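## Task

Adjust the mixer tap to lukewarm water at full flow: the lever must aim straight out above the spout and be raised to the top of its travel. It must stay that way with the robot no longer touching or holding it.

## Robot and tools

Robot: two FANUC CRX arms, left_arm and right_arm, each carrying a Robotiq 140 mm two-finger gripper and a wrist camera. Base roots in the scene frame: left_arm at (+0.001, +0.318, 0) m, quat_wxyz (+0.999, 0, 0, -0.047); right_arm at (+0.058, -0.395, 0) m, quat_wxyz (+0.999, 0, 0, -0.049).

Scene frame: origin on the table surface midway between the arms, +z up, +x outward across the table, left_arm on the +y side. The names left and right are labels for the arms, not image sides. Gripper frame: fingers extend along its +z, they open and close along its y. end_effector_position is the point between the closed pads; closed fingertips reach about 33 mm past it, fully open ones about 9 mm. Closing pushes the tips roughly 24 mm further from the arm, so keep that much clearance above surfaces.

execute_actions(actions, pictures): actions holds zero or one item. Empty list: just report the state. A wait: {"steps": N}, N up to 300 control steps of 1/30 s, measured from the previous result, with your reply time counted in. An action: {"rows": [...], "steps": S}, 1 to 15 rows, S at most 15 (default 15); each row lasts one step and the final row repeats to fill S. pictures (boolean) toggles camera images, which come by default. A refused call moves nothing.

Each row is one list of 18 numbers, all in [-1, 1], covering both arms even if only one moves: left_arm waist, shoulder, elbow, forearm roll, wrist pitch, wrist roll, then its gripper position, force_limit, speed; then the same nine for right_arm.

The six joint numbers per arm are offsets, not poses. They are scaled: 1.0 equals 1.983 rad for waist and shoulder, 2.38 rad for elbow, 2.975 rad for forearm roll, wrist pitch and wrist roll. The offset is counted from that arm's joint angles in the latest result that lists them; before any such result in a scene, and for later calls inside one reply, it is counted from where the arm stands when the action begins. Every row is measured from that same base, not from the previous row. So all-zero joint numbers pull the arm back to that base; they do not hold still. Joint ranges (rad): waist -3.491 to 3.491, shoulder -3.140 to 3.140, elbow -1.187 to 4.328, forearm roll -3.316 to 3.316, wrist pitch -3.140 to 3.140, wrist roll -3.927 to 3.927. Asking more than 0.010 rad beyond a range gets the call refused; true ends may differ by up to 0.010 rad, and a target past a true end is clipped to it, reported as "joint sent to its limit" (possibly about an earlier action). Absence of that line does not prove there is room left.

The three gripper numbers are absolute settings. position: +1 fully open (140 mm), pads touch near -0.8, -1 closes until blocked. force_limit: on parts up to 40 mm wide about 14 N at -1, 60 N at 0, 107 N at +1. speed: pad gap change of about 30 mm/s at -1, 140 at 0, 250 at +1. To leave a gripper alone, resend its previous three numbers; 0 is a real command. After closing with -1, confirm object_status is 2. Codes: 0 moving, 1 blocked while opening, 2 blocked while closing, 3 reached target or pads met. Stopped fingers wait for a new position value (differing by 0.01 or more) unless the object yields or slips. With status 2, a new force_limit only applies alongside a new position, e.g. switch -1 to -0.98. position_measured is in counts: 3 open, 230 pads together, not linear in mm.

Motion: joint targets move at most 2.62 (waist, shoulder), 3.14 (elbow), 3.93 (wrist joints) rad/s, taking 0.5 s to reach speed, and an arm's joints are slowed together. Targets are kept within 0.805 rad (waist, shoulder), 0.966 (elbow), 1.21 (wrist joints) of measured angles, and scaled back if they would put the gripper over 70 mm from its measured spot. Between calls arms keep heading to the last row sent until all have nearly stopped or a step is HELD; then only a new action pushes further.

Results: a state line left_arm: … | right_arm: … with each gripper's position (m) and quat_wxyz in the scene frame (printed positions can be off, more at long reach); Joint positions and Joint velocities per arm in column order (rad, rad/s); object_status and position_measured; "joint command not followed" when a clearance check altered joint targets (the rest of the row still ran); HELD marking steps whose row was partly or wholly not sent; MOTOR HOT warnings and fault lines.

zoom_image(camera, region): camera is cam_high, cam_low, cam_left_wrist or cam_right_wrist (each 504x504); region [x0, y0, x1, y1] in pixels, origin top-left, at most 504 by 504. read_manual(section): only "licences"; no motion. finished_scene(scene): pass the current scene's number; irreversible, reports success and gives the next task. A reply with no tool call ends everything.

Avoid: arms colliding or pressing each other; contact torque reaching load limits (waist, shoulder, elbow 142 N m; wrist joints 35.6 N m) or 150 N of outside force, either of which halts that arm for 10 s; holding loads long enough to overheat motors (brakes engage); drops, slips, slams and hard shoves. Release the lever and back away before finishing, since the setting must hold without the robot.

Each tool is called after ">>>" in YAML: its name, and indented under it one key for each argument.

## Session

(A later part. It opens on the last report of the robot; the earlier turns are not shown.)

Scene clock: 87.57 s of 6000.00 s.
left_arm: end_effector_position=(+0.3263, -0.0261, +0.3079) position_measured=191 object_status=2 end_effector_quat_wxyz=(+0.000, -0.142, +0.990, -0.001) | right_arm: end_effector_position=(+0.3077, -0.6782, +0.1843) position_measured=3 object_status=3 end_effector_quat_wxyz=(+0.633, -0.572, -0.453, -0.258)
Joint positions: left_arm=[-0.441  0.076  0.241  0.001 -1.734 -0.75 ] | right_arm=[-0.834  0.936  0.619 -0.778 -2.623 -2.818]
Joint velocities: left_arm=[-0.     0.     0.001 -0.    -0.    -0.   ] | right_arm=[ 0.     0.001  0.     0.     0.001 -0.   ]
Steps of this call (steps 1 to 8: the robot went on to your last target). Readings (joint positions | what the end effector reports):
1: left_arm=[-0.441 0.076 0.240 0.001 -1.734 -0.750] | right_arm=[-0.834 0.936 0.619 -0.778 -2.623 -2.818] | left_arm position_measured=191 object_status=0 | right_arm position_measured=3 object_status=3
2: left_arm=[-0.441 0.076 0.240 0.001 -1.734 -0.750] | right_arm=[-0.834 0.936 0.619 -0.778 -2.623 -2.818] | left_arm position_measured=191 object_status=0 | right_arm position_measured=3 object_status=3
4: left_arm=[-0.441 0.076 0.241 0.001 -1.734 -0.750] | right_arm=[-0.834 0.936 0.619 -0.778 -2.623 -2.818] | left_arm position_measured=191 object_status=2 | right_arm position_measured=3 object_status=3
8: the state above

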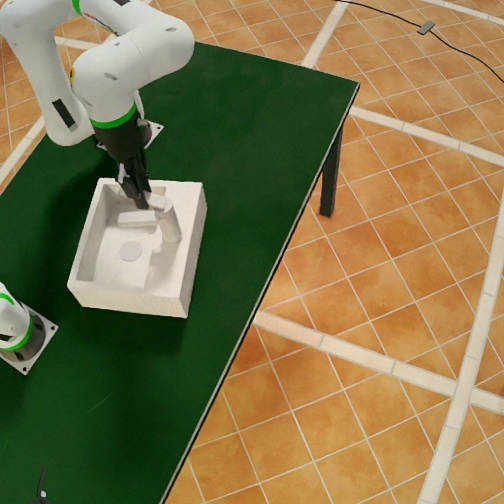

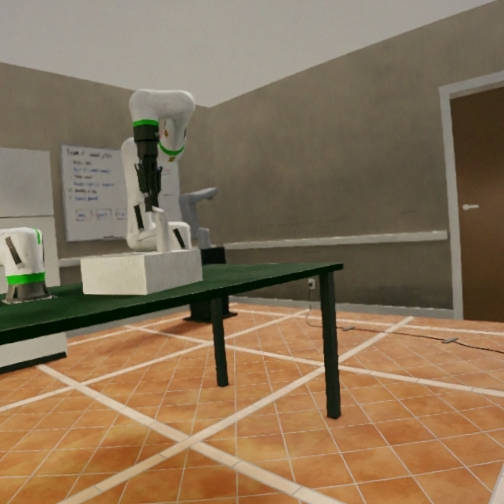

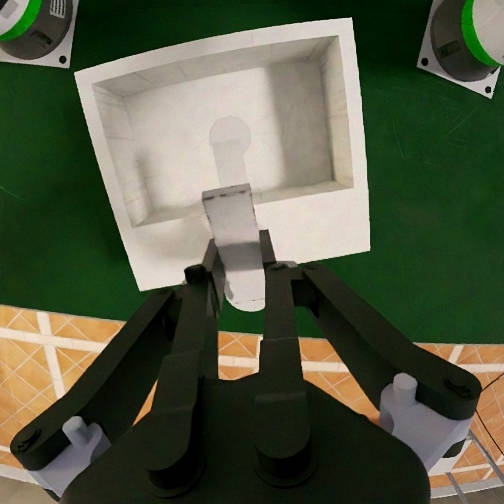

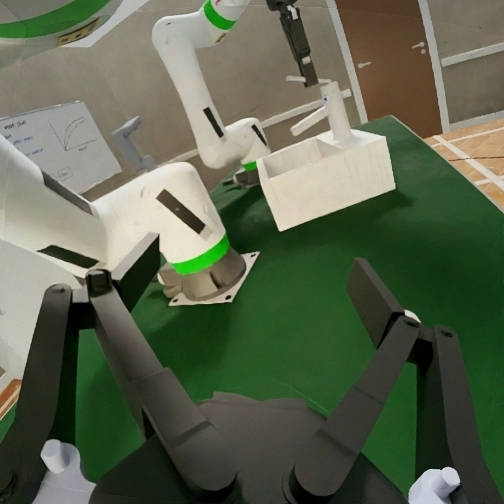

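>>> execute_actions:
  actions:
    - {"rows":[[0,0,0,0,0,0,-0.3,0.3,0.5,0,0,0,0,0,0,1,0,0],[0,0,0,0,0,0,-0.3,0.3,0.5,0,0,0,0,0,0,1,0,0],[0,0,0,0,0,0,-0.3,0.3,0.5,0,0,0,0,0,0,1,0,0],[0.002,0,-0.02,0,0.016,0,-0.3,0.3,0.5,0,0,0,0,0,0,1,0,0]]}
  pictures: false

>>> execute_actions:
  actions:
    - {"rows":[[0,0,0,0,0,0,-1,0.3,0,0,0,0,0,0,0,1,0,0]]}
  pictures: false

>>> execute_actions:
  actions:
    - {"rows":[[0.002,0.004,0.024,0,-0.016,0,-1,0.3,0,0,0,0,0,0,0,1,0,0]]}
  pictures: false

>>> execute_actions:
  actions:
    - {"rows":[[0,0,0,0,0,0,0.3,0.3,0,0,0,0,0,0,0,1,0,0]]}

>>> zoom_image:
  camera: "cam_right_wrist"
  region: [260,20,390,150]

Scene clock: 99.77 s of 6000.00 s.
left_arm: end_effector_position=(+0.3302, -0.0263, +0.2877) position_measured=167 object_status=3 end_effector_quat_wxyz=(+0.000, -0.144, +0.990, -0.001) | right_arm: end_effector_position=(+0.3077, -0.6782, +0.1843) position_measured=3 object_status=3 end_effector_quat_wxyz=(+0.633, -0.572, -0.453, -0.258)
Joint positions: left_arm=[-0.438  0.076  0.193  0.    -1.687 -0.75 ] | right_arm=[-0.834  0.936  0.619 -0.778 -2.623 -2.818]
Joint velocities: left_arm=[ 0.002 -0.001 -0.002 -0.     0.001 -0.   ] | right_arm=[0.    0.001 0.    0.    0.001 0.001]
Steps of this call (steps 1 to 15: the robot went on to your last target; steps 16 to 90: nothing new was sent; then 8.70 s passed at rest; steps 91 to 105: all 15 steps of this action). Readings (joint positions | what the end effector reports):
91: left_arm=[-0.441 0.076 0.241 0.001 -1.734 -0.750] | right_arm=[-0.834 0.936 0.619 -0.778 -2.623 -2.818] | left_arm position_measured=191 object_status=0 | right_arm position_measured=3 object_status=3
92: left_arm=[-0.441 0.076 0.242 0.001 -1.733 -0.750] | right_arm=[-0.834 0.936 0.619 -0.778 -2.623 -2.818] | left_arm position_measured=191 object_status=0 | right_arm position_measured=3 object_status=3
94: left_arm=[-0.441 0.075 0.242 0.002 -1.733 -0.750] | right_arm=[-0.834 0.936 0.619 -0.778 -2.623 -2.818] | left_arm position_measured=168 object_status=0 | right_arm position_measured=3 object_status=3
98: left_arm=[-0.439 0.076 0.202 0.000 -1.695 -0.750] | right_arm=[-0.834 0.936 0.619 -0.778 -2.623 -2.818] | left_arm position_measured=167 object_status=0 | right_arm position_measured=3 object_status=3
105: the state above

Scene clock: 100.27 s of 6000.00 s.
left_arm: end_effector_position=(+0.3301, -0.0262, +0.2877) position_measured=189 object_status=2 end_effector_quat_wxyz=(+0.000, -0.144, +0.990, -0.001) | right_arm: end_effector_position=(+0.3077, -0.6782, +0.1843) position_measured=3 object_status=3 end_effector_quat_wxyz=(+0.633, -0.572, -0.453, -0.258)
Joint positions: left_arm=[-0.437  0.076  0.193  0.    -1.687 -0.75 ] | right_arm=[-0.834  0.936  0.619 -0.778 -2.623 -2.818]
Joint velocities: left_arm=[ 0.001  0.    -0.001 -0.    -0.001 -0.001] | right_arm=[-0.    -0.     0.001  0.     0.     0.   ]
Steps of this call (steps 1 to 15: all 15 steps of this action). Readings (joint positions | what the end effector reports):
1: left_arm=[-0.438 0.076 0.193 0.000 -1.687 -0.750] | right_arm=[-0.834 0.936 0.619 -0.778 -2.623 -2.818] | left_arm position_measured=167 object_status=0 | right_arm position_measured=3 object_status=3
2: left_arm=[-0.438 0.076 0.193 0.000 -1.687 -0.750] | right_arm=[-0.834 0.936 0.619 -0.778 -2.623 -2.818] | left_arm position_measured=172 object_status=0 | right_arm position_measured=3 object_status=3
4: left_arm=[-0.437 0.076 0.193 0.000 -1.687 -0.750] | right_arm=[-0.834 0.936 0.619 -0.778 -2.623 -2.818] | left_arm position_measured=187 object_status=0 | right_arm position_measured=3 object_status=3
8: left_arm=[-0.437 0.076 0.193 0.000 -1.687 -0.750] | right_arm=[-0.834 0.936 0.619 -0.778 -2.623 -2.818] | left_arm position_measured=189 object_status=0 | right_arm position_measured=3 object_status=3
15: the state above

Scene clock: 100.77 s of 6000.00 s.
left_arm: end_effector_position=(+0.3322, -0.0253, +0.3082) position_measured=191 object_status=2 end_effector_quat_wxyz=(+0.001, -0.146, +0.989, -0.001) | right_arm: end_effector_position=(+0.3077, -0.6782, +0.1843) position_measured=3 object_status=3 end_effector_quat_wxyz=(+0.633, -0.572, -0.453, -0.258)
Joint positions: left_arm=[-0.433  0.084  0.25   0.    -1.735 -0.75 ] | right_arm=[-0.834  0.936  0.619 -0.778 -2.623 -2.818]
Joint velocities: left_arm=[ 0.001  0.002  0.001  0.     0.    -0.   ] | right_arm=[ 0.    -0.001 -0.    -0.    -0.    -0.001]
Steps of this call (steps 1 to 15: all 15 steps of this action). Readings (joint positions | what the end effector reports):
1: left_arm=[-0.437 0.076 0.194 0.000 -1.687 -0.750] | right_arm=[-0.834 0.936 0.619 -0.778 -2.623 -2.818] | left_arm position_measured=189 object_status=2 | right_arm position_measured=3 object_status=3
2: left_arm=[-0.437 0.077 0.198 0.000 -1.691 -0.750] | right_arm=[-0.834 0.936 0.619 -0.778 -2.623 -2.818] | left_arm position_measured=189 object_status=2 | right_arm position_measured=3 object_status=3
4: left_arm=[-0.435 0.082 0.224 -0.000 -1.713 -0.750] | right_arm=[-0.834 0.936 0.619 -0.778 -2.623 -2.818] | left_arm position_measured=190 object_status=2 | right_arm position_measured=3 object_status=3
8: left_arm=[-0.434 0.084 0.249 0.000 -1.733 -0.750] | right_arm=[-0.834 0.936 0.619 -0.778 -2.623 -2.818] | left_arm position_measured=191 object_status=2 | right_arm position_measured=3 object_status=3
15: the state above

Scene clock: 101.27 s of 6000.00 s.
left_arm: end_effector_position=(+0.3322, -0.0252, +0.3083) position_measured=91 object_status=0 end_effector_quat_wxyz=(+0.001, -0.146, +0.989, -0.001) | right_arm: end_effector_position=(+0.3077, -0.6782, +0.1843) position_measured=3 object_status=3 end_effector_quat_wxyz=(+0.633, -0.572, -0.453, -0.258)
Joint positions: left_arm=[-0.433  0.084  0.25   0.    -1.735 -0.75 ] | right_arm=[-0.834  0.936  0.619 -0.778 -2.623 -2.818]
Joint velocities: left_arm=[-0.     0.001 -0.001 -0.    -0.001 -0.   ] | right_arm=[ 0.     0.    -0.    -0.    -0.001  0.   ]
Steps of this call (steps 1 to 15: all 15 steps of this action). Readings (joint positions | what the end effector reports):
1: left_arm=[-0.433 0.084 0.250 0.000 -1.735 -0.750] | right_arm=[-0.834 0.936 0.619 -0.778 -2.623 -2.818] | left_arm position_measured=191 object_status=0 | right_arm position_measured=3 object_status=3
2: left_arm=[-0.433 0.084 0.251 0.002 -1.735 -0.750] | right_arm=[-0.834 0.936 0.619 -0.778 -2.623 -2.818] | left_arm position_measured=191 object_status=0 | right_arm position_measured=3 object_status=3
4: left_arm=[-0.433 0.083 0.252 0.002 -1.735 -0.750] | right_arm=[-0.834 0.936 0.619 -0.778 -2.623 -2.818] | left_arm position_measured=171 object_status=0 | right_arm position_measured=3 object_status=3
8: left_arm=[-0.433 0.084 0.251 0.001 -1.735 -0.750] | right_arm=[-0.834 0.936 0.619 -0.778 -2.623 -2.818] | left_arm position_measured=141 object_status=0 | right_arm position_measured=3 object_status=3
15: the state above

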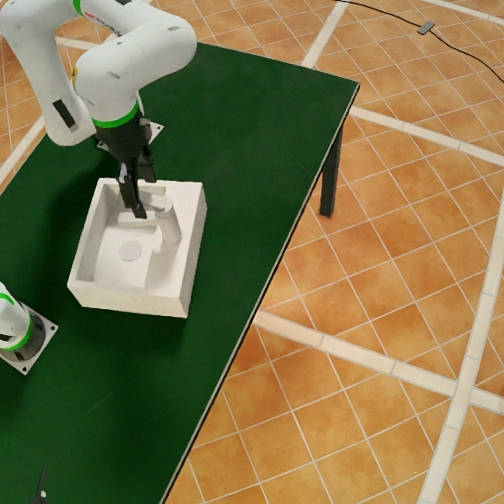

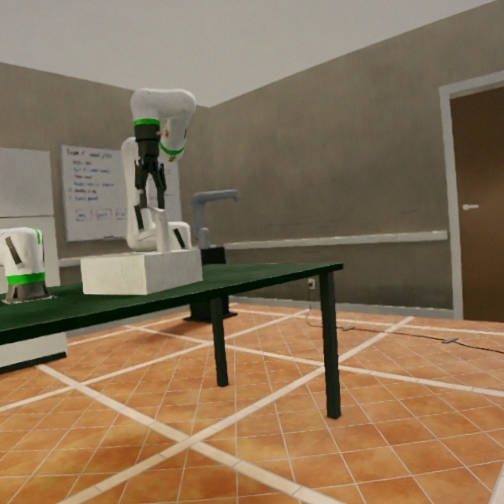

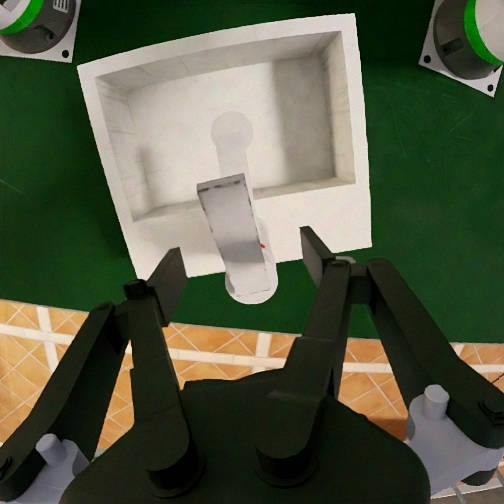

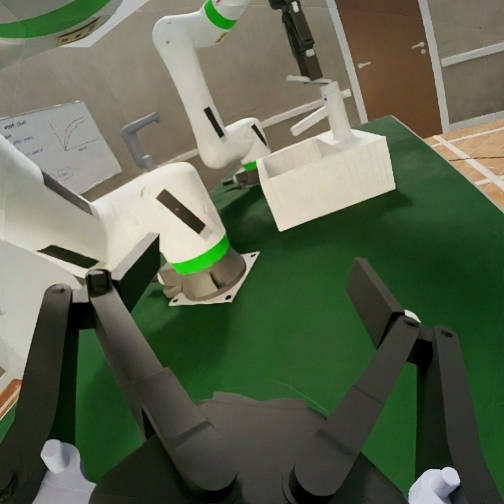

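Region (260, 20, 390, 150) of cam_right_wrist's 504x504 image, scaled by 3.877, with more detail than that image has.

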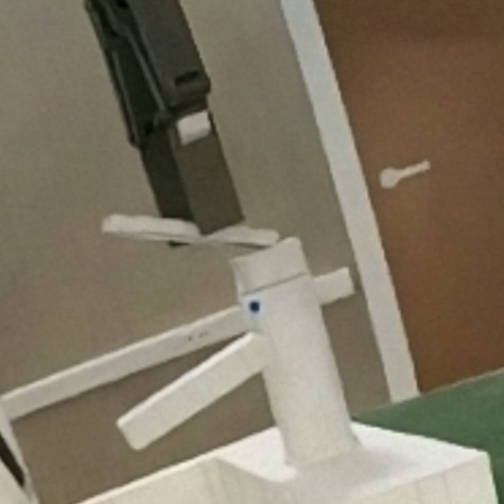

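>>> execute_actions:
  actions:
    - {"rows":[[0.009,-0.009,-0.026,0,0.015,-0.025,0.3,-0.3,0,0,0,0,0,0,0,1,0,0]],"steps":12}
  pictures: false

>>> execute_actions:
  actions:
    - {"rows":[[0,0,0,0,0,0,-0.42,-0.3,0.2,0,0,0,0,0,0,1,0,0]]}
  pictures: false

>>> execute_actions:
  actions:
    - {"rows":[[0,0,0,0,0,0,0.3,-0.3,0.2,0,0,0,0,0,0,1,0,0]]}

Scene clock: 111.93 s of 6000.00 s.
left_arm: end_effector_position=(+0.3345, -0.0172, +0.2901) position_measured=91 object_status=3 end_effector_quat_wxyz=(+0.001, -0.118, +0.993, -0.001) | right_arm: end_effector_position=(+0.3077, -0.6782, +0.1843) position_measured=3 object_status=3 end_effector_quat_wxyz=(+0.633, -0.572, -0.453, -0.258)
Joint positions: left_arm=[-0.416  0.066  0.189  0.    -1.69  -0.824] | right_arm=[-0.834  0.936  0.619 -0.778 -2.623 -2.818]
Joint velocities: left_arm=[-0.    -0.002 -0.004 -0.002  0.001 -0.002] | right_arm=[-0.    -0.     0.     0.    -0.     0.001]
Steps of this call (steps 1 to 15: the robot went on to your last target; steps 16 to 90: nothing new was sent; then 7.27 s passed at rest; steps 91 to 102: all 12 steps of this action). Readings (joint positions | what the end effector reports):
91: left_arm=[-0.433 0.084 0.250 0.000 -1.734 -0.750] | right_arm=[-0.834 0.936 0.619 -0.778 -2.623 -2.818] | left_arm position_measured=91 object_status=3 | right_arm position_measured=3 object_status=3
92: left_arm=[-0.433 0.083 0.245 0.000 -1.731 -0.756] | right_arm=[-0.834 0.936 0.619 -0.778 -2.623 -2.818] | left_arm position_measured=91 object_status=3 | right_arm position_measured=3 object_status=3
94: left_arm=[-0.425 0.075 0.217 0.000 -1.711 -0.790] | right_arm=[-0.834 0.936 0.619 -0.778 -2.623 -2.818] | left_arm position_measured=91 object_status=3 | right_arm position_measured=3 object_status=3
98: left_arm=[-0.416 0.067 0.189 0.000 -1.691 -0.823] | right_arm=[-0.834 0.936 0.619 -0.778 -2.623 -2.818] | left_arm position_measured=91 object_status=3 | right_arm position_measured=3 object_status=3
102: the state above

Scene clock: 112.43 s of 6000.00 s.
left_arm: end_effector_position=(+0.3345, -0.0173, +0.2902) position_measured=182 object_status=0 end_effector_quat_wxyz=(+0.001, -0.118, +0.993, -0.001) | right_arm: end_effector_position=(+0.3077, -0.6782, +0.1843) position_measured=3 object_status=3 end_effector_quat_wxyz=(+0.633, -0.572, -0.453, -0.258)
Joint positions: left_arm=[-0.416  0.066  0.188  0.001 -1.69  -0.824] | right_arm=[-0.834  0.936  0.619 -0.778 -2.623 -2.818]
Joint velocities: left_arm=[-0.001  0.    -0.001 -0.007 -0.     0.   ] | right_arm=[-0.    -0.001 -0.    -0.     0.    -0.001]
Steps of this call (steps 1 to 15: all 15 steps of this action). Readings (joint positions | what the end effector reports):
1: left_arm=[-0.416 0.066 0.188 0.000 -1.690 -0.824] | right_arm=[-0.834 0.936 0.619 -0.778 -2.623 -2.818] | left_arm position_measured=91 object_status=0 | right_arm position_measured=3 object_status=3
2: left_arm=[-0.416 0.066 0.188 0.000 -1.690 -0.824] | right_arm=[-0.834 0.936 0.619 -0.778 -2.623 -2.818] | left_arm position_measured=96 object_status=0 | right_arm position_measured=3 object_status=3
4: left_arm=[-0.416 0.066 0.188 0.000 -1.690 -0.824] | right_arm=[-0.834 0.936 0.619 -0.778 -2.623 -2.818] | left_arm position_measured=114 object_status=0 | right_arm position_measured=3 object_status=3
8: left_arm=[-0.416 0.066 0.188 0.000 -1.690 -0.824] | right_arm=[-0.834 0.936 0.619 -0.778 -2.623 -2.818] | left_arm position_measured=149 object_status=0 | right_arm position_measured=3 object_status=3
15: the state above

Scene clock: 112.93 s of 6000.00 s.
left_arm: end_effector_position=(+0.3345, -0.0173, +0.2902) position_measured=91 object_status=0 end_effector_quat_wxyz=(+0.001, -0.118, +0.993, -0.001) | right_arm: end_effector_position=(+0.3077, -0.6782, +0.1843) position_measured=3 object_status=3 end_effector_quat_wxyz=(+0.633, -0.572, -0.453, -0.258)
Joint positions: left_arm=[-0.416  0.066  0.188  0.001 -1.69  -0.824] | right_arm=[-0.834  0.936  0.619 -0.778 -2.623 -2.818]
Joint velocities: left_arm=[-0.     0.     0.001 -0.    -0.    -0.   ] | right_arm=[-0.     0.001  0.001  0.    -0.     0.001]
Steps of this call (steps 1 to 15: all 15 steps of this action). Readings (joint positions | what the end effector reports):
1: left_arm=[-0.416 0.066 0.188 0.000 -1.690 -0.824] | right_arm=[-0.834 0.936 0.619 -0.778 -2.623 -2.818] | left_arm position_measured=182 object_status=0 | right_arm position_measured=3 object_status=3
2: left_arm=[-0.416 0.066 0.188 -0.000 -1.690 -0.824] | right_arm=[-0.834 0.936 0.619 -0.778 -2.623 -2.818] | left_arm position_measured=177 object_status=0 | right_arm position_measured=3 object_status=3
4: left_arm=[-0.416 0.066 0.188 -0.000 -1.690 -0.824] | right_arm=[-0.834 0.936 0.619 -0.778 -2.623 -2.818] | left_arm position_measured=159 object_status=0 | right_arm position_measured=3 object_status=3
8: left_arm=[-0.416 0.066 0.188 0.001 -1.690 -0.824] | right_arm=[-0.834 0.936 0.619 -0.778 -2.623 -2.818] | left_arm position_measured=124 object_status=0 | right_arm position_measured=3 object_status=3
15: the state above

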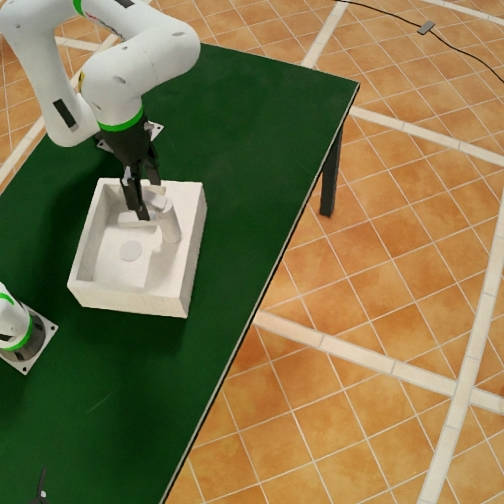

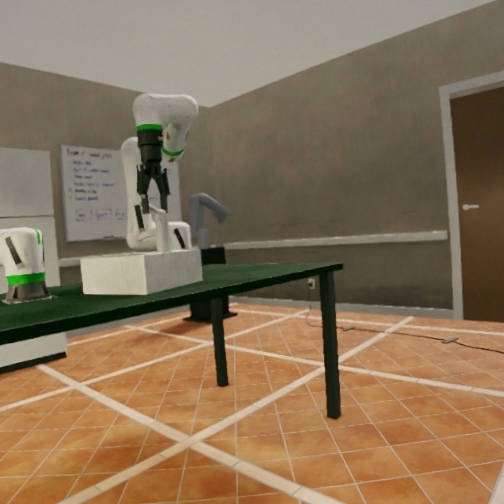

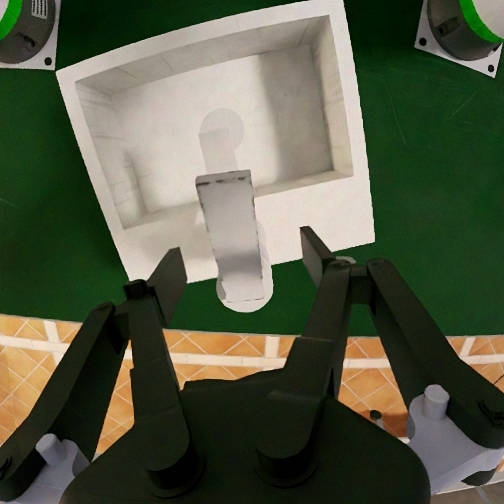

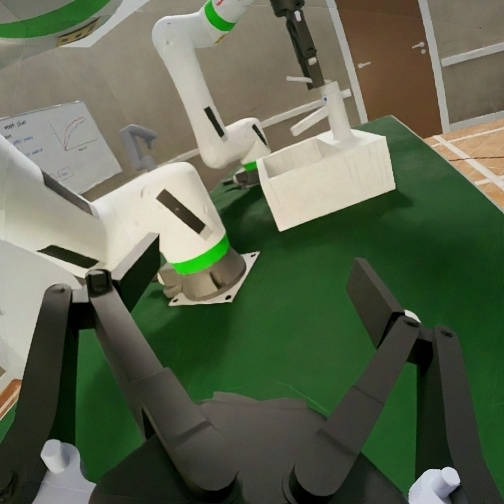

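>>> finished_scene:
  scene: 1

The scene is finished: the task was done.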